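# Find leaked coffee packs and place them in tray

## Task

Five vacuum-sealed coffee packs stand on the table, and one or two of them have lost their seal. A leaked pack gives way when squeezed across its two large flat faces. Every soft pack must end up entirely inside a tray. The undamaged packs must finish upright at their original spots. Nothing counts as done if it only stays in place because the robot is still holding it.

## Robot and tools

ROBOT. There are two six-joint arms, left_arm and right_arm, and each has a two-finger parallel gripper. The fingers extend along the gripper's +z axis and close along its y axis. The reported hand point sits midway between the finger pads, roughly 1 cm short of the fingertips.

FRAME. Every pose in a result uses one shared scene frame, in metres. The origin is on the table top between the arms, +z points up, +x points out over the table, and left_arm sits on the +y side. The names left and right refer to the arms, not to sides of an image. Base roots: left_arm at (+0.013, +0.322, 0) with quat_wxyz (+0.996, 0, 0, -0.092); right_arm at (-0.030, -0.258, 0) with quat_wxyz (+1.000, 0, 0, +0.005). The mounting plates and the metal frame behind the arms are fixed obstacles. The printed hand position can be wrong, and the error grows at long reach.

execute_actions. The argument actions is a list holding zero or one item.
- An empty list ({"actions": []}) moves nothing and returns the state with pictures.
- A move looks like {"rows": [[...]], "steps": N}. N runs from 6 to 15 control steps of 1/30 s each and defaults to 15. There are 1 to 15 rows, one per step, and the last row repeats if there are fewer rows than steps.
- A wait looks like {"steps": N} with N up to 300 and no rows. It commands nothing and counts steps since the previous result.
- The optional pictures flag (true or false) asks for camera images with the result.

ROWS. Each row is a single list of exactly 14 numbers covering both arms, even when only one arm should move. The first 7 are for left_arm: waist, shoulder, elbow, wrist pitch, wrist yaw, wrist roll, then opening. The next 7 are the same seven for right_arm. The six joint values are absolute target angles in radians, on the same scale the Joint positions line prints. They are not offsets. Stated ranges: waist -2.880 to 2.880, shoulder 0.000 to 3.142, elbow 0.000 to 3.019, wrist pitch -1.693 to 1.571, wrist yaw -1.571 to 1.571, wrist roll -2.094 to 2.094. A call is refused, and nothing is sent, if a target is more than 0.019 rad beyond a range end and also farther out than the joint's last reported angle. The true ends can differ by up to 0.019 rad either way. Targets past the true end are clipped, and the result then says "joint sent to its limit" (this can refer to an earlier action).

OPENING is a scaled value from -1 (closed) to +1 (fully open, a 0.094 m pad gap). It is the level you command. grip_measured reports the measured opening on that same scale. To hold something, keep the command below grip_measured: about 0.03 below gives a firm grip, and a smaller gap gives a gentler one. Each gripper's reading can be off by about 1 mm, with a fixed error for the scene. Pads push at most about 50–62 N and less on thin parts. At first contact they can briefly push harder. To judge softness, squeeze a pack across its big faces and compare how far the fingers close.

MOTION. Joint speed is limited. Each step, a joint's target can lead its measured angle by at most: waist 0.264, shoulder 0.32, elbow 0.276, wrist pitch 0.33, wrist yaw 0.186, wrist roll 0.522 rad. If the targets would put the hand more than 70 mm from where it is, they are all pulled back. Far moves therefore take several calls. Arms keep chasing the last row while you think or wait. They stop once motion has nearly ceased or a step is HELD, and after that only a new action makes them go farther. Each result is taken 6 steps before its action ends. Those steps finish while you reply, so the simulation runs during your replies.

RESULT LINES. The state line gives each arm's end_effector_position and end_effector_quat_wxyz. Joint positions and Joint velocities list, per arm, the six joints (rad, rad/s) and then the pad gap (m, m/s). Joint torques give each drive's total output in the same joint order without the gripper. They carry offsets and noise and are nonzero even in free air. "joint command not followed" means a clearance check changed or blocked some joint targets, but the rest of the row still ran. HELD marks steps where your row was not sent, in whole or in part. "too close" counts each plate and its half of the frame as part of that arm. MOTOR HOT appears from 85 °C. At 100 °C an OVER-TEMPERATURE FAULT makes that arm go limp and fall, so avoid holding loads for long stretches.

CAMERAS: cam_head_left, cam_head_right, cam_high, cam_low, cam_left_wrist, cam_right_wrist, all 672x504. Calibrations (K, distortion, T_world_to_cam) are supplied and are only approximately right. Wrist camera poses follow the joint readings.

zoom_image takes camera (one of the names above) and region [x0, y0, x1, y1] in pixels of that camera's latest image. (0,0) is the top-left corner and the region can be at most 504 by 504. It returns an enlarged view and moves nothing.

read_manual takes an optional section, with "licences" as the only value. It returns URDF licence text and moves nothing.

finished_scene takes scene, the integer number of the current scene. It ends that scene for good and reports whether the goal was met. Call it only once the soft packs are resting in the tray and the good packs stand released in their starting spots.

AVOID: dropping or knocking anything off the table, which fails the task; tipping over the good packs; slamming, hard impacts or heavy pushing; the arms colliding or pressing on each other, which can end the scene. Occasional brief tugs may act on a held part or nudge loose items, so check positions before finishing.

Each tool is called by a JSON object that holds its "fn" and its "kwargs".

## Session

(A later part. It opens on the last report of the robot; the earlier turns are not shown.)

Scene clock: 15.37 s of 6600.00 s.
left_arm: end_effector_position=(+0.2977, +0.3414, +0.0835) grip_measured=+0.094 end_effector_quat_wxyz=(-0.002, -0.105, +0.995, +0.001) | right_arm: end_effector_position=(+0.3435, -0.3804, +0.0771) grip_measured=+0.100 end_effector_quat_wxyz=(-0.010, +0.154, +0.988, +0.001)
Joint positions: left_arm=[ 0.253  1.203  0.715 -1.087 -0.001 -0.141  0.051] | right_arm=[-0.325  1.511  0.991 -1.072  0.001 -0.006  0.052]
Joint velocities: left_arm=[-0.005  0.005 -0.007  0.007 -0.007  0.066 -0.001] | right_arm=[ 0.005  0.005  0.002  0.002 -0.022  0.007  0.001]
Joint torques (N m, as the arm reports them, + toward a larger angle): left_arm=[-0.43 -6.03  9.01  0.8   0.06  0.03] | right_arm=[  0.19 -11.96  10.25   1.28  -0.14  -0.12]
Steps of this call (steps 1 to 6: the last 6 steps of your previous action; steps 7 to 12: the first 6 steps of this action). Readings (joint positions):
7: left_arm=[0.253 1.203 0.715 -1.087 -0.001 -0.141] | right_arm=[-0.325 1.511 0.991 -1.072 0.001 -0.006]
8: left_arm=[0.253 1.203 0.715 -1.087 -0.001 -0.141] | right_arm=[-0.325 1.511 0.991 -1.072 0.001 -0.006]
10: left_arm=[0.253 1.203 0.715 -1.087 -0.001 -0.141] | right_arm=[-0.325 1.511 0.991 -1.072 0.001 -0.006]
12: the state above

{"fn": "execute_actions", "kwargs": {"actions": [{"rows": [[0.25,1.20,0.725,-1.075,0,-0.13,0.3,-0.325,1.513,0.998,-1.058,0,-0.01,0.3],[0.25,1.20,0.735,-1.085,0,-0.13,0.6,-0.325,1.505,1.015,-1.07,0,-0.01,0.6],[0.25,1.195,0.745,-1.095,0,-0.13,0.9,-0.325,1.50,1.03,-1.08,0,-0.01,0.9],[0.25,1.19,0.755,-1.11,0,-0.13,1,-0.325,1.493,1.045,-1.095,0,-0.01,1],[0.25,1.18,0.775,-1.138,0,-0.13,1,-0.325,1.483,1.063,-1.12,0,-0.01,1],[0.25,1.171,0.795,-1.166,0,-0.13,1,-0.325,1.473,1.081,-1.146,0,-0.01,1],[0.25,1.162,0.815,-1.194,0,-0.13,1,-0.325,1.463,1.099,-1.172,0,-0.01,1],[0.25,1.153,0.835,-1.222,0,-0.13,1,-0.325,1.453,1.117,-1.198,0,-0.01,1],[0.25,1.144,0.855,-1.25,0,-0.13,1,-0.325,1.443,1.135,-1.224,0,-0.01,1],[0.25,1.135,0.875,-1.278,0,-0.13,1,-0.325,1.433,1.153,-1.25,0,-0.01,1],[0.25,1.126,0.895,-1.306,0,-0.13,1,-0.325,1.423,1.171,-1.276,0,-0.01,1],[0.25,1.117,0.915,-1.334,0,-0.13,1,-0.325,1.413,1.189,-1.302,0,-0.01,1],[0.25,1.108,0.935,-1.362,0,-0.13,1,-0.325,1.403,1.207,-1.328,0,-0.01,1],[0.25,1.098,0.953,-1.39,0,-0.13,1,-0.325,1.392,1.223,-1.352,0,-0.01,1],[0.25,1.089,0.968,-1.417,0,-0.13,1,-0.325,1.382,1.237,-1.373,0,-0.01,1]], "steps": 15}]}}

{"fn": "execute_actions", "kwargs": {"actions": [{"steps": 12}]}}

Scene clock: 16.70 s of 6600.00 s.
left_arm: end_effector_position=(+0.2895, +0.3408, +0.1012) grip_measured=+1.000 end_effector_quat_wxyz=(-0.026, -0.105, +0.994, +0.002) | right_arm: end_effector_position=(+0.3407, -0.3795, +0.0957) grip_measured=+1.000 end_effector_quat_wxyz=(-0.029, +0.154, +0.988, +0.004)
Joint positions: left_arm=[ 0.253  1.188  0.755 -1.189 -0.001 -0.141  0.094] | right_arm=[-0.325  1.503  1.036 -1.163  0.001 -0.006  0.094]
Joint velocities: left_arm=[-0.005 -0.2    0.481 -0.799 -0.007 -0.007  0.   ] | right_arm=[ 0.005 -0.171  0.447 -0.72   0.007  0.022  0.   ]
Joint torques (N m, as the arm reports them, + toward a larger angle): left_arm=[ 0.11 -8.4  14.11 -0.11  0.05  0.01] | right_arm=[  0.76 -16.01  15.94   0.43  -0.14  -0.12]
Steps of this call (steps 1 to 6: the last 6 steps of your previous action; steps 7 to 15: the robot went on to your last target; steps 16 to 31: nothing new was sent; steps 32 to 40: the first 9 steps of this action). Readings (joint positions):
32: left_arm=[0.253 1.203 0.715 -1.087 -0.001 -0.141] | right_arm=[-0.325 1.511 0.991 -1.072 0.001 -0.006]
33: left_arm=[0.253 1.203 0.715 -1.087 -0.001 -0.141] | right_arm=[-0.325 1.511 0.991 -1.072 0.001 -0.006]
35: left_arm=[0.253 1.203 0.715 -1.089 -0.001 -0.141] | right_arm=[-0.325 1.511 0.992 -1.073 0.001 -0.006]
39: left_arm=[0.253 1.195 0.739 -1.163 -0.001 -0.141] | right_arm=[-0.325 1.507 1.021 -1.139 0.001 -0.006]
40: the state above

Scene clock: 17.10 s of 6600.00 s.
left_arm: end_effector_position=(+0.3001, +0.3416, +0.1977) grip_measured=+1.000 end_effector_quat_wxyz=(+0.014, -0.105, +0.994, +0.000) | right_arm: end_effector_position=(+0.3522, -0.3832, +0.2100) grip_measured=+1.000 end_effector_quat_wxyz=(+0.029, +0.154, +0.988, -0.005)
Joint positions: left_arm=[ 0.253  1.079  0.94  -1.403 -0.001 -0.141  0.094] | right_arm=[-0.325  1.365  1.208 -1.356  0.001 -0.006  0.094]
Joint velocities: left_arm=[ 0.005  0.005 -0.012 -0.1    0.007 -0.022  0.   ] | right_arm=[-0.005 -0.103  0.002 -0.046  0.022 -0.037  0.   ]
Joint torques (N m, as the arm reports them, + toward a larger angle): left_arm=[ 0.66 -4.31 11.3  -0.16  0.05  0.02] | right_arm=[ 0.6  -9.3  13.45  0.38 -0.13 -0.13]
Kept back: nothing.
Steps of this call (steps 1 to 6: the last 6 steps of your previous action; steps 7 to 12: the robot went on to your last target). Readings (joint positions):
1: left_arm=[0.253 1.180 0.773 -1.216 -0.001 -0.141] | right_arm=[-0.325 1.496 1.053 -1.188 0.001 -0.006]
2: left_arm=[0.253 1.171 0.795 -1.243 -0.001 -0.141] | right_arm=[-0.325 1.487 1.072 -1.212 0.001 -0.006]
4: left_arm=[0.253 1.148 0.843 -1.296 -0.001 -0.141] | right_arm=[-0.325 1.463 1.113 -1.262 0.001 -0.006]
8: left_arm=[0.253 1.100 0.925 -1.385 -0.001 -0.141] | right_arm=[-0.325 1.405 1.187 -1.341 0.001 -0.006]
12: the state above

{"fn": "execute_actions", "kwargs": {"actions": [{"rows": [[0.252,1.099,0.977,-1.415,0,-0.117,1,-0.32,1.393,1.249,-1.375,0,-0.004,1],[0.256,1.117,0.991,-1.412,0,-0.097,1,-0.312,1.411,1.268,-1.378,0,0.006,1],[0.262,1.141,1.011,-1.407,0,-0.067,1,-0.30,1.436,1.295,-1.382,0,0.02,1],[0.268,1.168,1.034,-1.402,0,-0.034,1,-0.287,1.464,1.326,-1.387,0,0.036,1],[0.276,1.199,1.06,-1.396,0,0.004,1,-0.272,1.497,1.361,-1.393,0,0.053,1],[0.283,1.23,1.086,-1.39,0,0.041,1,-0.257,1.529,1.396,-1.398,0,0.071,1],[0.29,1.261,1.112,-1.384,0,0.079,1,-0.242,1.561,1.431,-1.404,0,0.089,1],[0.297,1.292,1.137,-1.377,0,0.117,1,-0.226,1.593,1.466,-1.41,0,0.107,1],[0.304,1.323,1.163,-1.371,0,0.154,1,-0.211,1.625,1.501,-1.415,0,0.125,1],[0.312,1.354,1.189,-1.365,0,0.192,1,-0.196,1.658,1.536,-1.421,0,0.142,1],[0.318,1.381,1.212,-1.36,0,0.225,1,-0.183,1.686,1.567,-1.426,0,0.158,1],[0.324,1.405,1.232,-1.355,0,0.255,1,-0.171,1.711,1.594,-1.43,0,0.172,1],[0.328,1.423,1.246,-1.352,0,0.275,1,-0.163,1.729,1.613,-1.433,0,0.182,1],[0.33,1.433,1.255,-1.35,0,0.288,1,-0.158,1.74,1.625,-1.435,0,0.188,1]], "steps": 15}]}}

{"fn": "execute_actions", "kwargs": {"actions": [{"steps": 22}], "pictures": true}}

Scene clock: 18.03 s of 6600.00 s.
left_arm: end_effector_position=(+0.3508, +0.3501, +0.1974) grip_measured=+1.000 end_effector_quat_wxyz=(-0.003, -0.035, +0.999, +0.000) | right_arm: end_effector_position=(+0.4145, -0.3735, +0.2170) grip_measured=+1.000 end_effector_quat_wxyz=(+0.022, +0.153, +0.988, -0.003)
Joint positions: left_arm=[ 0.268  1.244  1.065 -1.398 -0.001  0.013  0.094] | right_arm=[-0.263  1.519  1.388 -1.396  0.001  0.054  0.094]
Joint velocities: left_arm=[ 0.19   1.06   0.862  0.178 -0.022  0.916  0.   ] | right_arm=[ 0.493  1.089  1.219 -0.1    0.051  0.388  0.   ]
Joint torques (N m, as the arm reports them, + toward a larger angle): left_arm=[ 2.56 -6.   12.69  0.8   0.06  0.05] | right_arm=[  2.43 -10.5   14.46   0.48  -0.13   0.03]
Steps of this call (steps 1 to 19: the robot went on to your last target; steps 20 to 28: the first 9 steps of this action). Readings (joint positions):
20: left_arm=[0.253 1.080 0.940 -1.406 -0.001 -0.139] | right_arm=[-0.325 1.364 1.208 -1.359 0.001 -0.006]
21: left_arm=[0.253 1.082 0.940 -1.406 -0.001 -0.134] | right_arm=[-0.325 1.365 1.209 -1.360 0.001 -0.006]
23: left_arm=[0.253 1.099 0.949 -1.406 -0.001 -0.111] | right_arm=[-0.321 1.379 1.224 -1.370 0.001 0.000]
27: left_arm=[0.262 1.208 1.036 -1.403 -0.001 -0.017] | right_arm=[-0.279 1.483 1.347 -1.393 0.001 0.040]
28: the state above

Scene clock: 18.77 s of 6600.00 s.
left_arm: end_effector_position=(+0.4176, +0.3769, +0.1816) grip_measured=+1.000 end_effector_quat_wxyz=(-0.007, +0.069, +0.998, -0.001) | right_arm: end_effector_position=(+0.4910, -0.3321, +0.1864) grip_measured=+1.000 end_effector_quat_wxyz=(-0.005, +0.156, +0.988, -0.000)
Joint positions: left_arm=[ 0.32   1.441  1.21  -1.355 -0.001  0.274  0.094] | right_arm=[-0.151  1.738  1.579 -1.422  0.     0.173  0.094]
Joint velocities: left_arm=[-0.005 -0.015  0.012  0.002  0.022 -0.066  0.   ] | right_arm=[-0.015  0.015 -0.012 -0.007  0.022 -0.022  0.   ]
Joint torques (N m, as the arm reports them, + toward a larger angle): left_arm=[  0.81 -12.11  12.26   0.37   0.06   0.01] | right_arm=[  0.18 -17.47  14.88   0.29  -0.08   0.06]
Kept back: nothing.
Steps of this call (steps 1 to 6: the last 6 steps of your previous action; steps 7 to 22: the robot went on to your last target). Readings (joint positions):
1: left_arm=[0.275 1.279 1.095 -1.391 -0.001 0.045] | right_arm=[-0.246 1.555 1.430 -1.398 0.001 0.068]
2: left_arm=[0.283 1.314 1.124 -1.384 -0.001 0.077] | right_arm=[-0.229 1.591 1.469 -1.401 0.001 0.083]
4: left_arm=[0.298 1.376 1.173 -1.369 -0.001 0.138] | right_arm=[-0.195 1.657 1.534 -1.406 0.001 0.111]
8: left_arm=[0.319 1.440 1.210 -1.355 -0.001 0.219] | right_arm=[-0.148 1.729 1.578 -1.410 0.001 0.147]
22: the state above
camera_calibration (this result's frames):
cam_left_wrist: T_world_to_cam=[[-0.145392, -0.989372, 0.00211773, 0.434057], [-0.785747, 0.116769, 0.607426, 0.179218], [-0.601217, 0.0866508, -0.794374, 0.485744], [0, 0, 0, 1]] pos_world=[0.495967, 0.366427, 0.276081]
cam_right_wrist: T_world_to_cam=[[-0.306017, -0.951996, 0.00751978, -0.172056], [-0.768304, 0.251619, 0.588555, 0.354731], [-0.562194, 0.17433, -0.808423, 0.611416], [0, 0, 0, 1]] pos_world=[0.563623, -0.359642, 0.286798]

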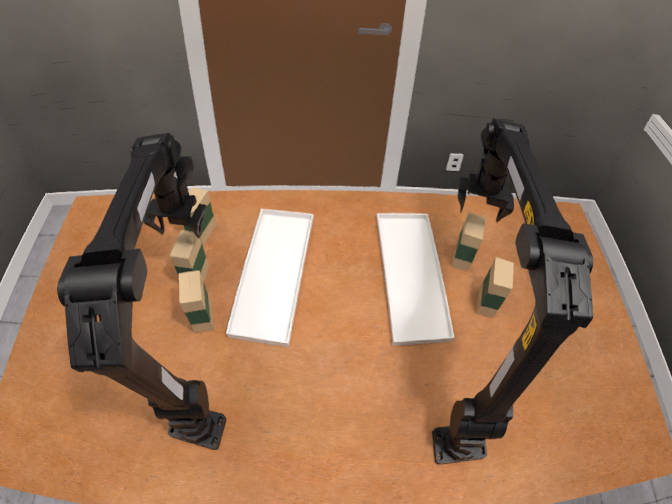

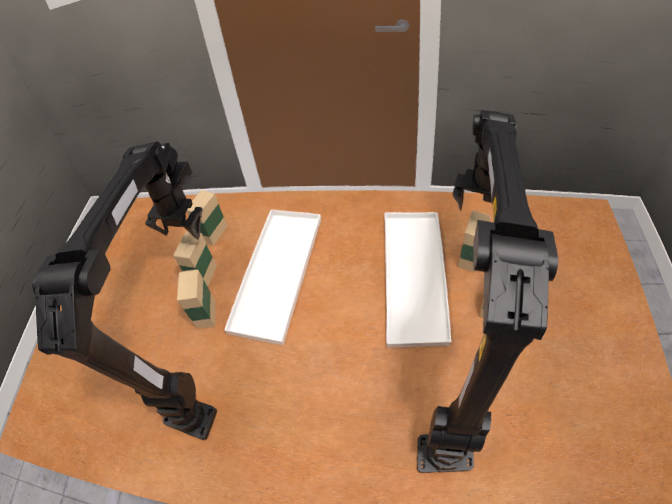

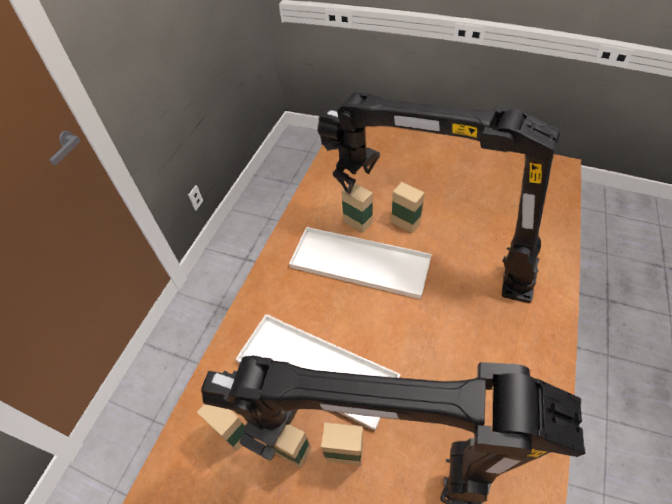

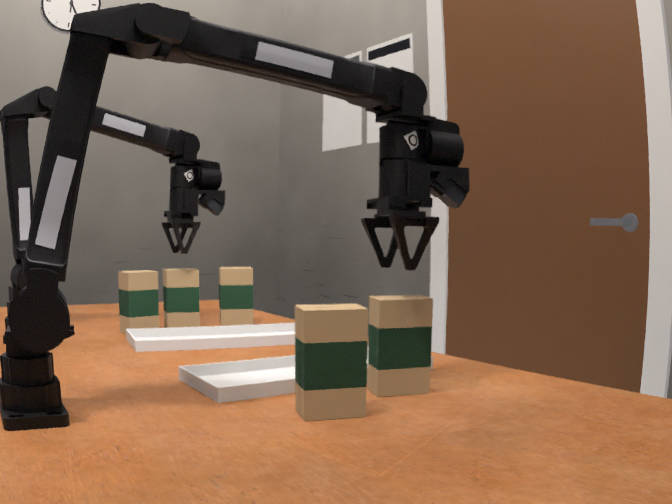

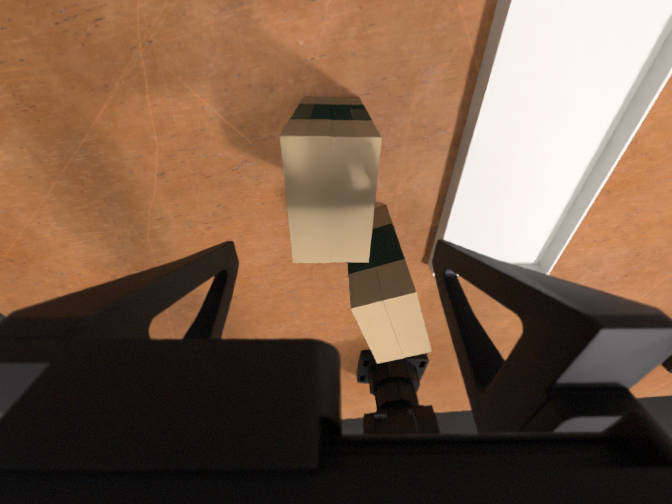

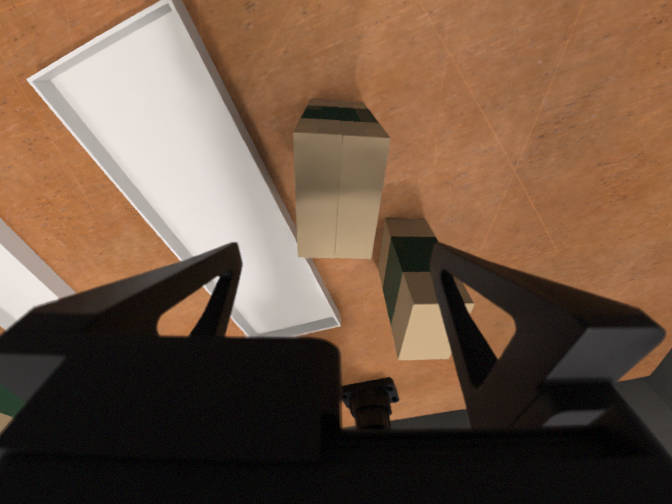

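{"fn": "execute_actions", "kwargs": {"actions": [{"rows": [[0.335,1.445,1.215,-1.335,0,0.29,1,-0.162,1.745,1.585,-1.405,0,0.2,1],[0.338,1.45,1.205,-1.318,0,0.292,1,-0.165,1.749,1.575,-1.39,0,0.215,1],[0.338,1.457,1.191,-1.295,0,0.292,1,-0.165,1.755,1.561,-1.368,0,0.228,1],[0.338,1.464,1.176,-1.271,0,0.292,1,-0.165,1.761,1.546,-1.346,0,0.228,1],[0.338,1.471,1.161,-1.247,0,0.292,1,-0.165,1.767,1.531,-1.324,0,0.228,1],[0.338,1.478,1.146,-1.223,0,0.292,1,-0.165,1.773,1.516,-1.302,0,0.228,1],[0.338,1.485,1.131,-1.199,0,0.292,1,-0.165,1.779,1.501,-1.28,0,0.228,1],[0.338,1.492,1.116,-1.175,0,0.292,1,-0.165,1.785,1.486,-1.258,0,0.228,1],[0.338,1.499,1.101,-1.151,0,0.292,1,-0.165,1.791,1.471,-1.236,0,0.228,1],[0.338,1.506,1.086,-1.127,0,0.292,1,-0.165,1.797,1.456,-1.214,0,0.228,1],[0.338,1.513,1.071,-1.105,0,0.292,1,-0.165,1.803,1.441,-1.192,0,0.228,1],[0.338,1.52,1.058,-1.085,0,0.292,1,-0.165,1.808,1.428,-1.172,0,0.228,1],[0.338,1.524,1.049,-1.072,0,0.292,1,-0.165,1.812,1.42,-1.158,0,0.228,1],[0.338,1.527,1.044,-1.065,0,0.292,1,-0.165,1.814,1.416,-1.151,0,0.228,1]], "steps": 15}]}}

{"fn": "execute_actions", "kwargs": {"actions": [{"steps": 18}], "pictures": true}}

Scene clock: 19.90 s of 6600.00 s.
left_arm: end_effector_position=(+0.4274, +0.3786, +0.1486) grip_measured=+1.000 end_effector_quat_wxyz=(+0.020, +0.072, +0.997, +0.005) | right_arm: end_effector_position=(+0.5004, -0.3364, +0.1605) grip_measured=+1.000 end_effector_quat_wxyz=(+0.025, +0.175, +0.984, +0.001)
Joint positions: left_arm=[ 0.32   1.456  1.136 -1.21  -0.001  0.279  0.094] | right_arm=[-0.156  1.739  1.511 -1.293  0.     0.207  0.094]
Joint velocities: left_arm=[-0.005  0.2   -0.457  0.706  0.037 -0.022  0.   ] | right_arm=[-0.015  0.034 -0.496  0.603 -0.066  0.051  0.   ]
Joint torques (N m, as the arm reports them, + toward a larger angle): left_arm=[ 1.88 -8.72  8.07  0.55  0.1   0.07] | right_arm=[  0.03 -13.53  10.02   1.29  -0.07   0.06]
Steps of this call (steps 1 to 25: the robot went on to your last target; steps 26 to 34: the first 9 steps of this action). Readings (joint positions):
26: left_arm=[0.320 1.441 1.210 -1.353 -0.001 0.276] | right_arm=[-0.151 1.738 1.579 -1.422 0.000 0.176]
27: left_arm=[0.320 1.441 1.210 -1.348 -0.001 0.277] | right_arm=[-0.151 1.738 1.579 -1.419 0.000 0.180]
29: left_arm=[0.320 1.441 1.202 -1.320 -0.001 0.278] | right_arm=[-0.153 1.738 1.574 -1.396 0.000 0.192]
33: left_arm=[0.320 1.449 1.152 -1.232 -0.001 0.279] | right_arm=[-0.156 1.738 1.528 -1.313 0.000 0.205]
34: the state above

Scene clock: 20.50 s of 6600.00 s.
left_arm: end_effector_position=(+0.4188, +0.3774, +0.0837) grip_measured=+1.000 end_effector_quat_wxyz=(-0.001, +0.072, +0.997, +0.000) | right_arm: end_effector_position=(+0.4964, -0.3362, +0.0951) grip_measured=+1.000 end_effector_quat_wxyz=(+0.010, +0.179, +0.984, +0.000)
Joint positions: left_arm=[ 0.32   1.531  1.034 -1.076 -0.001  0.28   0.094] | right_arm=[-0.157  1.798  1.414 -1.166  0.     0.214  0.094]
Joint velocities: left_arm=[-0.015  0.005  0.007 -0.002 -0.037 -0.022  0.   ] | right_arm=[-0.015 -0.024  0.007 -0.002 -0.022 -0.037  0.   ]
Joint torques (N m, as the arm reports them, + toward a larger angle): left_arm=[  1.86 -12.66   8.93   0.77   0.09   0.04] | right_arm=[ -0.09 -16.43  10.6    1.39  -0.07   0.06]
Kept back: nothing.
Steps of this call (steps 1 to 6: the last 6 steps of your previous action; steps 7 to 18: the robot went on to your last target). Readings (joint positions):
1: left_arm=[0.320 1.464 1.120 -1.186 -0.001 0.279] | right_arm=[-0.157 1.741 1.494 -1.272 0.000 0.208]
2: left_arm=[0.320 1.474 1.103 -1.163 -0.001 0.279] | right_arm=[-0.157 1.744 1.478 -1.251 0.000 0.210]
4: left_arm=[0.320 1.495 1.072 -1.120 -0.001 0.280] | right_arm=[-0.157 1.756 1.449 -1.210 0.000 0.211]
8: left_arm=[0.320 1.528 1.036 -1.085 -0.001 0.280] | right_arm=[-0.157 1.787 1.418 -1.173 0.000 0.213]
18: the state above
camera_calibration (this result's frames):
cam_left_wrist: T_world_to_cam=[[-0.151056, -0.988524, -0.00124951, 0.437257], [-0.79236, 0.120324, 0.59807, 0.24179], [-0.591057, 0.0913321, -0.801443, 0.403272], [0, 0, 0, 1]] pos_world=[0.495992, 0.366314, 0.179138]
cam_right_wrist: T_world_to_cam=[[-0.350472, -0.936572, 0.00157879, -0.145751], [-0.772814, 0.290144, 0.564424, 0.431091], [-0.529082, 0.196595, -0.825484, 0.53407], [0, 0, 0, 1]] pos_world=[0.564638, -0.36658, 0.197778]

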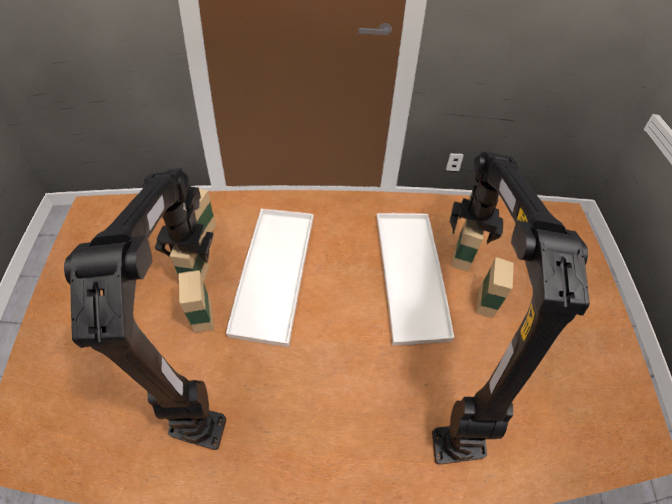

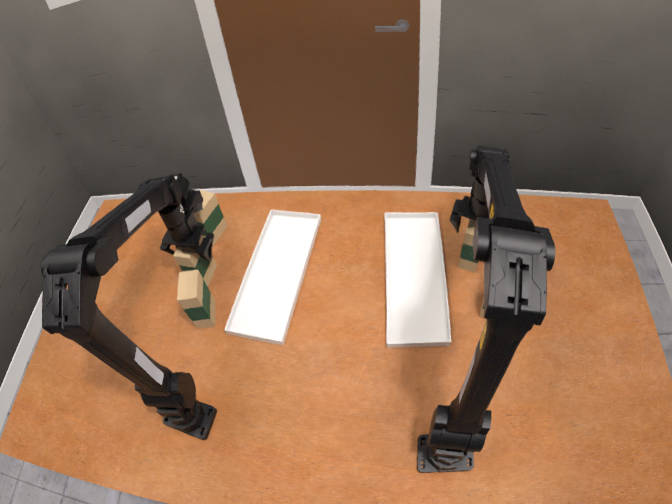

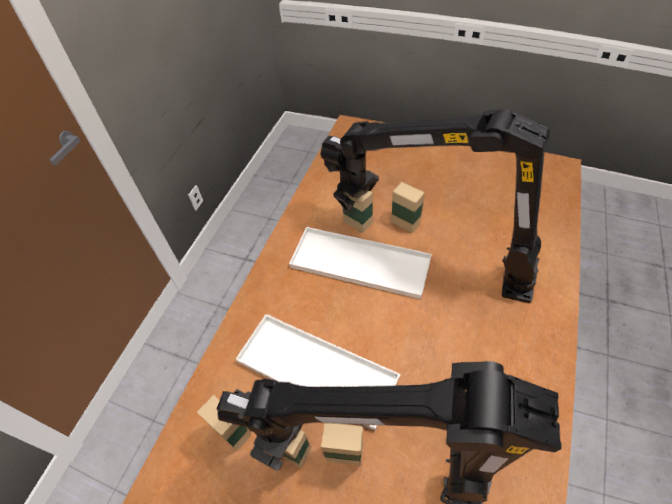

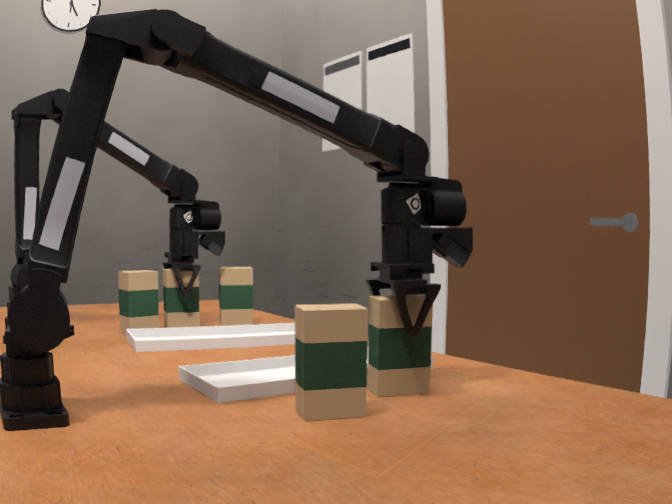

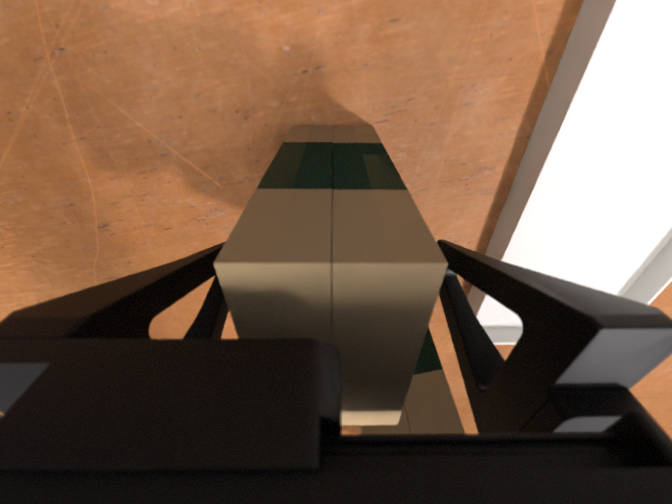

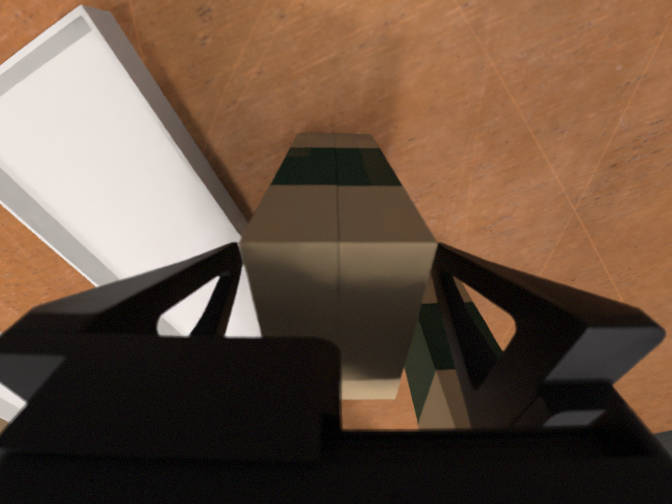

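Well centred. Lower right slightly and close.

{"fn": "execute_actions", "kwargs": {"actions": [{"rows": [[0.335,1.527,1.044,-1.065,0,0.292,0.8,-0.16,1.825,1.41,-1.151,0,0.228,0.85],[0.335,1.527,1.044,-1.065,0,0.292,0.6,-0.16,1.835,1.405,-1.151,0,0.228,0.7],[0.335,1.527,1.044,-1.065,0,0.292,0.45,-0.16,1.84,1.405,-1.151,0,0.228,0.55],[0.335,1.527,1.044,-1.065,0,0.292,0.35,-0.16,1.84,1.405,-1.151,0,0.228,0.45],[0.335,1.527,1.044,-1.065,0,0.292,0.28,-0.16,1.84,1.405,-1.151,0,0.228,0.35],[0.335,1.527,1.044,-1.065,0,0.292,0.22,-0.16,1.84,1.405,-1.151,0,0.228,0.3],[0.335,1.527,1.044,-1.065,0,0.292,0.19,-0.16,1.84,1.405,-1.151,0,0.228,0.26],[0.335,1.527,1.044,-1.065,0,0.292,0.17,-0.16,1.84,1.405,-1.151,0,0.228,0.23],[0.335,1.527,1.044,-1.065,0,0.292,0.15,-0.16,1.84,1.405,-1.151,0,0.228,0.2],[0.335,1.527,1.044,-1.065,0,0.292,0.135,-0.16,1.84,1.405,-1.151,0,0.228,0.18],[0.335,1.527,1.044,-1.065,0,0.292,0.12,-0.16,1.84,1.405,-1.151,0,0.228,0.16],[0.335,1.527,1.044,-1.065,0,0.292,0.11,-0.16,1.84,1.405,-1.151,0,0.228,0.14],[0.335,1.527,1.044,-1.065,0,0.292,0.10,-0.16,1.84,1.405,-1.151,0,0.228,0.125],[0.335,1.527,1.044,-1.065,0,0.292,0.095,-0.16,1.84,1.405,-1.151,0,0.228,0.11],[0.335,1.527,1.044,-1.065,0,0.292,0.095,-0.16,1.84,1.405,-1.151,0,0.228,0.10]], "steps": 15}]}}

{"fn": "execute_actions", "kwargs": {"actions": [{"rows": [[0.335,1.527,1.044,-1.065,0,0.292,0.085,-0.16,1.84,1.405,-1.151,0,0.228,0.09],[0.335,1.527,1.044,-1.065,0,0.292,0.075,-0.16,1.84,1.405,-1.151,0,0.228,0.08],[0.335,1.527,1.044,-1.065,0,0.292,0.065,-0.16,1.84,1.405,-1.151,0,0.228,0.07]], "steps": 14}]}}

{"fn": "execute_actions", "kwargs": {"actions": [{"rows": [[0.335,1.527,1.044,-1.065,0,0.292,0.05,-0.16,1.84,1.405,-1.151,0,0.228,0.055],[0.335,1.527,1.044,-1.065,0,0.292,0.04,-0.16,1.84,1.405,-1.151,0,0.228,0.04],[0.335,1.527,1.044,-1.065,0,0.292,0.03,-0.16,1.84,1.405,-1.151,0,0.228,0.03]], "steps": 14}]}}

Scene clock: 21.60 s of 6600.00 s.
left_arm: end_effector_position=(+0.4188, +0.3774, +0.0837) grip_measured=+0.162 end_effector_quat_wxyz=(-0.001, +0.072, +0.997, +0.000) | right_arm: end_effector_position=(+0.4963, -0.3362, +0.0938) grip_measured=+0.217 end_effector_quat_wxyz=(+0.009, +0.180, +0.984, +0.000)
Joint positions: left_arm=[ 0.32   1.531  1.034 -1.076 -0.001  0.28   0.055] | right_arm=[-0.157  1.801  1.414 -1.166  0.     0.215  0.057]
Joint velocities: left_arm=[ 0.005 -0.015  0.007 -0.012  0.037 -0.007 -0.022] | right_arm=[-0.005  0.015 -0.002  0.002 -0.007  0.037 -0.03 ]
Joint torques (N m, as the arm reports them, + toward a larger angle): left_arm=[  1.99 -11.86   8.96   0.82   0.1    0.01] | right_arm=[  0.34 -14.81   9.56   1.4   -0.08   0.05]
Steps of this call (steps 1 to 15: the robot went on to your last target; steps 16 to 24: nothing new was sent; steps 25 to 33: the first 9 steps of this action). Readings (joint positions):
25: left_arm=[0.320 1.531 1.034 -1.076 -0.001 0.280] | right_arm=[-0.157 1.798 1.414 -1.166 0.000 0.215]
26: left_arm=[0.320 1.531 1.034 -1.076 -0.001 0.280] | right_arm=[-0.157 1.798 1.414 -1.166 0.000 0.215]
28: left_arm=[0.320 1.531 1.034 -1.076 -0.001 0.280] | right_arm=[-0.157 1.799 1.414 -1.166 0.000 0.215]
32: left_arm=[0.320 1.531 1.034 -1.076 -0.001 0.280] | right_arm=[-0.157 1.800 1.414 -1.166 0.000 0.215]
33: the state above

Scene clock: 22.07 s of 6600.00 s.
left_arm: end_effector_position=(+0.4189, +0.3782, +0.0837) grip_measured=+0.075 end_effector_quat_wxyz=(-0.001, +0.072, +0.997, +0.001) | right_arm: end_effector_position=(+0.4963, -0.3362, +0.0934) grip_measured=+0.074 end_effector_quat_wxyz=(+0.009, +0.180, +0.984, +0.000)
Joint positions: left_arm=[ 0.322  1.531  1.034 -1.076 -0.002  0.281  0.051] | right_arm=[-0.157  1.802  1.414 -1.166  0.     0.215  0.05 ]
Joint velocities: left_arm=[-0.005 -0.005  0.012  0.007  0.007 -0.007  0.001] | right_arm=[-0.015 -0.005  0.012 -0.017  0.022 -0.007  0.001]
Joint torques (N m, as the arm reports them, + toward a larger angle): left_arm=[  1.45 -11.79   8.78   0.83   0.14   0.03] | right_arm=[  0.39 -14.85   9.6    1.38  -0.07   0.05]
Steps of this call (steps 1 to 6: the last 6 steps of your previous action; steps 7 to 14: the first 8 steps of this action). Readings (joint positions):
7: left_arm=[0.322 1.531 1.034 -1.076 -0.002 0.281] | right_arm=[-0.157 1.802 1.414 -1.166 0.000 0.215]
8: left_arm=[0.322 1.531 1.034 -1.076 -0.002 0.281] | right_arm=[-0.157 1.802 1.414 -1.166 0.000 0.215]
10: left_arm=[0.322 1.531 1.034 -1.076 -0.002 0.281] | right_arm=[-0.157 1.802 1.414 -1.166 0.000 0.215]
14: the state above

Scene clock: 22.53 s of 6600.00 s.
left_arm: end_effector_position=(+0.4189, +0.3782, +0.0837) grip_measured=+0.060 end_effector_quat_wxyz=(-0.001, +0.072, +0.997, +0.001) | right_arm: end_effector_position=(+0.4963, -0.3362, +0.0934) grip_measured=+0.035 end_effector_quat_wxyz=(+0.009, +0.180, +0.984, -0.000)
Joint positions: left_arm=[ 0.322  1.531  1.034 -1.076 -0.002  0.281  0.05 ] | right_arm=[-0.157  1.802  1.414 -1.166  0.001  0.215  0.049]
Joint velocities: left_arm=[-0.005 -0.005  0.002 -0.002  0.037  0.007  0.001] | right_arm=[-0.015  0.005 -0.022  0.007 -0.081  0.007 -0.   ]
Joint torques (N m, as the arm reports them, + toward a larger angle): left_arm=[  1.34 -11.59   8.95   0.74   0.15   0.04] | right_arm=[  0.36 -14.84   9.57   1.39  -0.07   0.05]
Steps of this call (steps 1 to 6: the last 6 steps of your previous action; steps 7 to 14: the first 8 steps of this action). Readings (joint positions):
7: left_arm=[0.322 1.531 1.034 -1.076 -0.002 0.281] | right_arm=[-0.157 1.802 1.414 -1.166 0.001 0.215]
8: left_arm=[0.322 1.531 1.034 -1.076 -0.002 0.281] | right_arm=[-0.157 1.802 1.414 -1.166 0.001 0.215]
10: left_arm=[0.322 1.531 1.034 -1.076 -0.002 0.281] | right_arm=[-0.157 1.802 1.414 -1.166 0.001 0.215]
14: the state above

{"fn": "execute_actions", "kwargs": {"actions": [{"rows": [[0.325,1.527,1.044,-1.065,0,0.292,0.2,-0.16,1.82,1.414,-1.16,0,0.22,0.01],[0.325,1.527,1.05,-1.075,0,0.292,0.5,-0.16,1.81,1.42,-1.16,0,0.22,-0.01],[0.325,1.52,1.06,-1.085,0,0.292,0.8,-0.16,1.80,1.42,-1.16,0,0.22,-0.03],[0.325,1.513,1.075,-1.095,0,0.292,1,-0.16,1.80,1.42,-1.16,0,0.22,-0.05],[0.325,1.506,1.091,-1.118,0,0.292,1,-0.16,1.80,1.42,-1.16,0,0.22,-0.07],[0.325,1.498,1.108,-1.144,0,0.292,1,-0.16,1.80,1.42,-1.16,0,0.22,-0.09],[0.325,1.49,1.125,-1.17,0,0.292,1,-0.16,1.80,1.42,-1.16,0,0.22,-0.11],[0.325,1.482,1.142,-1.196,0,0.292,1,-0.16,1.80,1.42,-1.16,0,0.22,-0.13],[0.325,1.474,1.159,-1.222,0,0.292,1,-0.16,1.80,1.42,-1.16,0,0.22,-0.15],[0.325,1.466,1.176,-1.248,0,0.292,1,-0.16,1.80,1.42,-1.16,0,0.22,-0.15],[0.325,1.458,1.193,-1.274,0,0.292,1,-0.16,1.80,1.42,-1.16,0,0.22,-0.15],[0.325,1.45,1.21,-1.30,0,0.292,1,-0.16,1.80,1.42,-1.16,0,0.22,-0.15],[0.325,1.443,1.227,-1.326,0,0.292,1,-0.16,1.80,1.42,-1.16,0,0.22,-0.15],[0.325,1.436,1.243,-1.352,0,0.292,1,-0.16,1.80,1.42,-1.16,0,0.22,-0.15],[0.325,1.43,1.257,-1.375,0,0.292,1,-0.16,1.80,1.42,-1.16,0,0.22,-0.15]], "steps": 15}]}}

{"fn": "execute_actions", "kwargs": {"actions": [{"steps": 12}]}}

Scene clock: 23.43 s of 6600.00 s.
left_arm: end_effector_position=(+0.4115, +0.3772, +0.0988) grip_measured=+1.000 end_effector_quat_wxyz=(-0.024, +0.072, +0.997, -0.004) | right_arm: end_effector_position=(+0.4963, -0.3362, +0.0934) grip_measured=-0.135 end_effector_quat_wxyz=(+0.009, +0.180, +0.984, -0.000)
Joint positions: left_arm=[ 0.322  1.522  1.067 -1.165 -0.002  0.281  0.094] | right_arm=[-0.157  1.802  1.414 -1.166  0.001  0.215  0.041]
Joint velocities: left_arm=[-0.015 -0.142  0.403 -0.725 -0.051  0.037  0.   ] | right_arm=[-0.015 -0.005 -0.007 -0.022 -0.022  0.051 -0.021]
Joint torques (N m, as the arm reports them, + toward a larger angle): left_arm=[  0.75 -15.05  13.54  -0.05   0.15   0.03] | right_arm=[  0.33 -18.09  10.85   1.08  -0.09  -0.03]
Steps of this call (steps 1 to 6: the last 6 steps of your previous action; steps 7 to 15: the robot went on to your last target; steps 16 to 18: nothing new was sent; steps 19 to 27: the first 9 steps of this action). Readings (joint positions):
19: left_arm=[0.322 1.531 1.034 -1.076 -0.002 0.281] | right_arm=[-0.157 1.802 1.414 -1.166 0.001 0.215]
20: left_arm=[0.322 1.531 1.034 -1.076 -0.002 0.281] | right_arm=[-0.157 1.802 1.414 -1.166 0.001 0.215]
22: left_arm=[0.322 1.531 1.034 -1.077 -0.002 0.281] | right_arm=[-0.157 1.802 1.414 -1.166 0.001 0.215]
26: left_arm=[0.322 1.526 1.055 -1.141 -0.002 0.281] | right_arm=[-0.157 1.802 1.414 -1.166 0.001 0.215]
27: the state above

Scene clock: 23.83 s of 6600.00 s.
left_arm: end_effector_position=(+0.4198, +0.3784, +0.1967) grip_measured=+1.000 end_effector_quat_wxyz=(+0.009, +0.072, +0.997, +0.003) | right_arm: end_effector_position=(+0.4963, -0.3362, +0.0934) grip_measured=-0.145 end_effector_quat_wxyz=(+0.009, +0.180, +0.984, -0.000)
Joint positions: left_arm=[ 0.322  1.418  1.227 -1.361 -0.002  0.281  0.094] | right_arm=[-0.157  1.802  1.414 -1.166  0.001  0.215  0.04 ]
Joint velocities: left_arm=[-0.005 -0.044  0.007 -0.046  0.095  0.051  0.   ] | right_arm=[-0.005 -0.005 -0.012 -0.007 -0.037 -0.081 -0.   ]
Joint torques (N m, as the arm reports them, + toward a larger angle): left_arm=[ 0.92 -8.91 11.49 -0.27  0.15  0.03] | right_arm=[  0.32 -17.97  10.88   1.05  -0.09  -0.02]
Kept back: nothing.
Steps of this call (steps 1 to 6: the last 6 steps of your previous action; steps 7 to 12: the robot went on to your last target). Readings (joint positions):
1: left_arm=[0.322 1.516 1.083 -1.189 -0.002 0.281] | right_arm=[-0.157 1.802 1.414 -1.166 0.001 0.215]
2: left_arm=[0.322 1.509 1.100 -1.214 -0.002 0.281] | right_arm=[-0.157 1.802 1.414 -1.166 0.001 0.215]
4: left_arm=[0.322 1.490 1.138 -1.265 -0.002 0.281] | right_arm=[-0.157 1.802 1.414 -1.166 0.001 0.215]
8: left_arm=[0.322 1.445 1.209 -1.346 -0.002 0.281] | right_arm=[-0.157 1.802 1.414 -1.166 0.001 0.215]
12: the state above

{"fn": "execute_actions", "kwargs": {"actions": [{"rows": [[0.324,1.442,1.272,-1.378,0,0.297,1,-0.16,1.80,1.42,-1.16,0,0.22,-0.17],[0.322,1.461,1.297,-1.382,0,0.304,1,-0.16,1.80,1.42,-1.16,0,0.22,-0.19],[0.319,1.488,1.332,-1.389,0,0.315,1,-0.16,1.80,1.42,-1.16,0,0.22,-0.21],[0.316,1.52,1.372,-1.396,0,0.327,1,-0.16,1.80,1.42,-1.16,0,0.22,-0.23],[0.313,1.555,1.416,-1.405,0,0.341,1,-0.16,1.80,1.42,-1.16,0,0.22,-0.25],[0.309,1.59,1.461,-1.413,0,0.354,1,-0.16,1.80,1.42,-1.16,0,0.22,-0.27],[0.306,1.625,1.506,-1.421,0,0.368,1,-0.16,1.80,1.42,-1.16,0,0.22,-0.29],[0.303,1.66,1.551,-1.43,0,0.382,1,-0.16,1.80,1.42,-1.16,0,0.22,-0.31],[0.299,1.695,1.596,-1.438,0,0.395,1,-0.16,1.80,1.42,-1.16,0,0.22,-0.33],[0.296,1.73,1.64,-1.447,0,0.409,1,-0.16,1.80,1.42,-1.16,0,0.22,-0.35],[0.293,1.761,1.68,-1.454,0,0.421,1,-0.16,1.80,1.42,-1.16,0,0.22,-0.35],[0.29,1.789,1.715,-1.461,0,0.432,1,-0.16,1.80,1.42,-1.16,0,0.22,-0.35],[0.288,1.808,1.74,-1.465,0,0.439,1,-0.16,1.80,1.42,-1.16,0,0.22,-0.35],[0.287,1.82,1.755,-1.468,0,0.444,1,-0.16,1.80,1.42,-1.16,0,0.22,-0.35]], "steps": 15}]}}

{"fn": "execute_actions", "kwargs": {"actions": [{"steps": 20}], "pictures": true}}

Scene clock: 24.77 s of 6600.00 s.
left_arm: end_effector_position=(+0.4945, +0.3884, +0.2105) grip_measured=+1.000 end_effector_quat_wxyz=(+0.011, +0.100, +0.995, +0.004) | right_arm: end_effector_position=(+0.4963, -0.3362, +0.0934) grip_measured=-0.315 end_effector_quat_wxyz=(+0.009, +0.180, +0.984, -0.000)
Joint positions: left_arm=[ 0.322  1.603  1.471 -1.415 -0.002  0.337  0.094] | right_arm=[-0.157  1.802  1.414 -1.166  0.001  0.215  0.032]
Joint velocities: left_arm=[-0.024  1.148  1.502 -0.159 -0.007  0.359  0.   ] | right_arm=[-0.015 -0.005 -0.007 -0.002  0.007 -0.007 -0.021]
Joint torques (N m, as the arm reports them, + toward a larger angle): left_arm=[ -0.97 -12.18  12.07  -0.28   0.16   0.  ] | right_arm=[  0.39 -18.01  10.86   1.07  -0.1   -0.03]
Steps of this call (steps 1 to 19: the robot went on to your last target; steps 20 to 28: the first 9 steps of this action). Readings (joint positions):
20: left_arm=[0.322 1.419 1.227 -1.365 -0.002 0.282] | right_arm=[-0.157 1.802 1.414 -1.166 0.001 0.215]
21: left_arm=[0.322 1.422 1.229 -1.368 -0.002 0.283] | right_arm=[-0.157 1.802 1.414 -1.166 0.001 0.215]
23: left_arm=[0.322 1.442 1.255 -1.381 -0.002 0.292] | right_arm=[-0.157 1.802 1.414 -1.166 0.001 0.215]
27: left_arm=[0.322 1.564 1.419 -1.410 -0.002 0.326] | right_arm=[-0.157 1.802 1.414 -1.166 0.001 0.215]
28: the state above

Scene clock: 25.43 s of 6600.00 s.
left_arm: end_effector_position=(+0.5709, +0.3866, +0.1880) grip_measured=+1.000 end_effector_quat_wxyz=(-0.003, +0.157, +0.988, -0.000) | right_arm: end_effector_position=(+0.4962, -0.3363, +0.0934) grip_measured=-0.339 end_effector_quat_wxyz=(+0.009, +0.180, +0.984, -0.000)
Joint positions: left_arm=[ 0.3    1.829  1.709 -1.457 -0.002  0.431  0.094] | right_arm=[-0.157  1.802  1.414 -1.166  0.001  0.215  0.031]
Joint velocities: left_arm=[-0.005 -0.005  0.002 -0.002  0.022 -0.007  0.   ] | right_arm=[-0.005 -0.005 -0.002  0.002  0.022  0.022  0.   ]
Joint torques (N m, as the arm reports them, + toward a larger angle): left_arm=[ -0.43 -18.38  12.76  -0.36   0.14   0.  ] | right_arm=[  0.38 -17.96  10.85   1.08  -0.11  -0.03]
Kept back: nothing.
Steps of this call (steps 1 to 6: the last 6 steps of your previous action; steps 7 to 20: the robot went on to your last target). Readings (joint positions):
1: left_arm=[0.321 1.642 1.521 -1.421 -0.002 0.348] | right_arm=[-0.157 1.802 1.414 -1.166 0.001 0.215]
2: left_arm=[0.320 1.680 1.569 -1.427 -0.002 0.360] | right_arm=[-0.157 1.802 1.414 -1.166 0.001 0.215]
4: left_arm=[0.316 1.748 1.650 -1.438 -0.002 0.382] | right_arm=[-0.157 1.802 1.414 -1.166 0.001 0.215]
8: left_arm=[0.305 1.820 1.707 -1.447 -0.002 0.411] | right_arm=[-0.157 1.802 1.414 -1.166 0.001 0.215]
20: the state above
camera_calibration (this result's frames):
cam_left_wrist: T_world_to_cam=[[-0.317338, -0.948312, 0.000275357, 0.548515], [-0.75809, 0.253857, 0.600712, 0.227137], [-0.569733, 0.19042, -0.799465, 0.525022], [0, 0, 0, 1]] pos_world=[0.645378, 0.362529, 0.283142]
cam_right_wrist: T_world_to_cam=[[-0.351192, -0.936299, 0.00303207, -0.145589], [-0.770605, 0.290879, 0.56706, 0.430907], [-0.531819, 0.19681, -0.823671, 0.533831], [0, 0, 0, 1]] pos_world=[0.564831, -0.36672, 0.195793]

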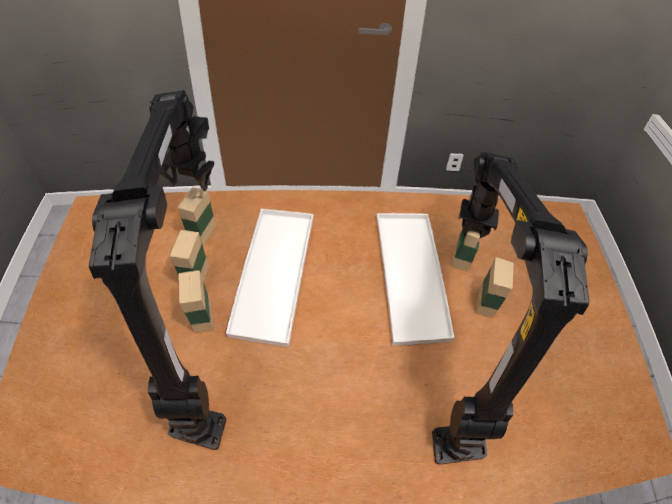

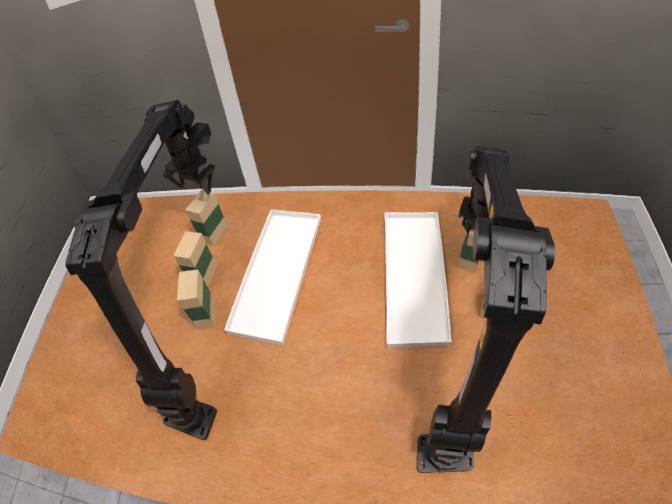

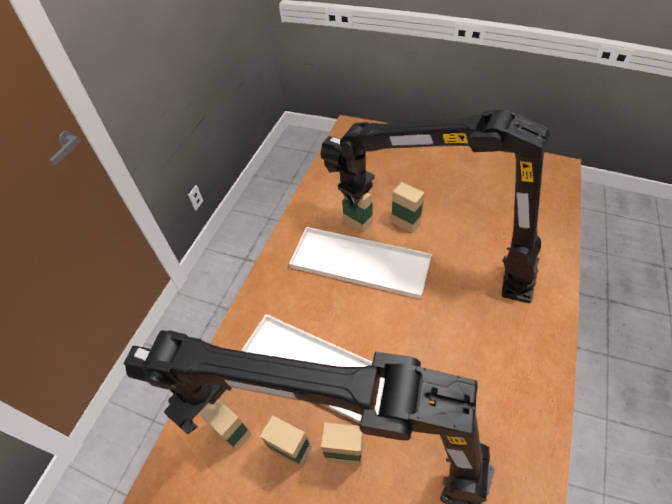

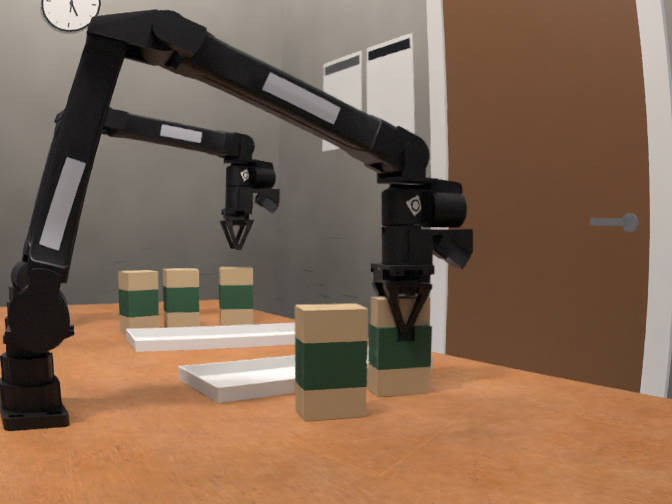

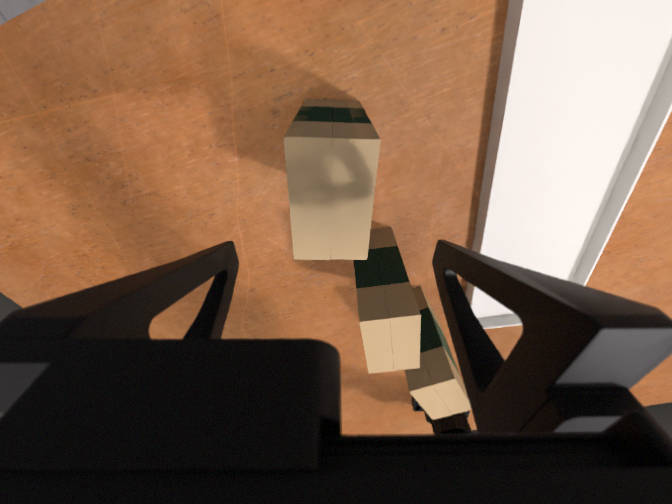

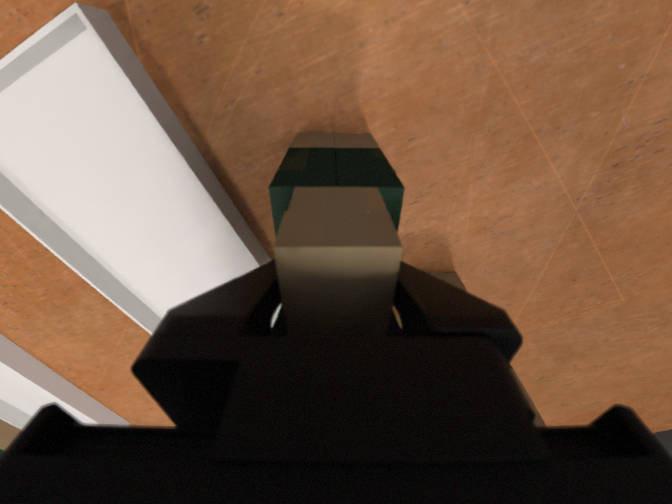

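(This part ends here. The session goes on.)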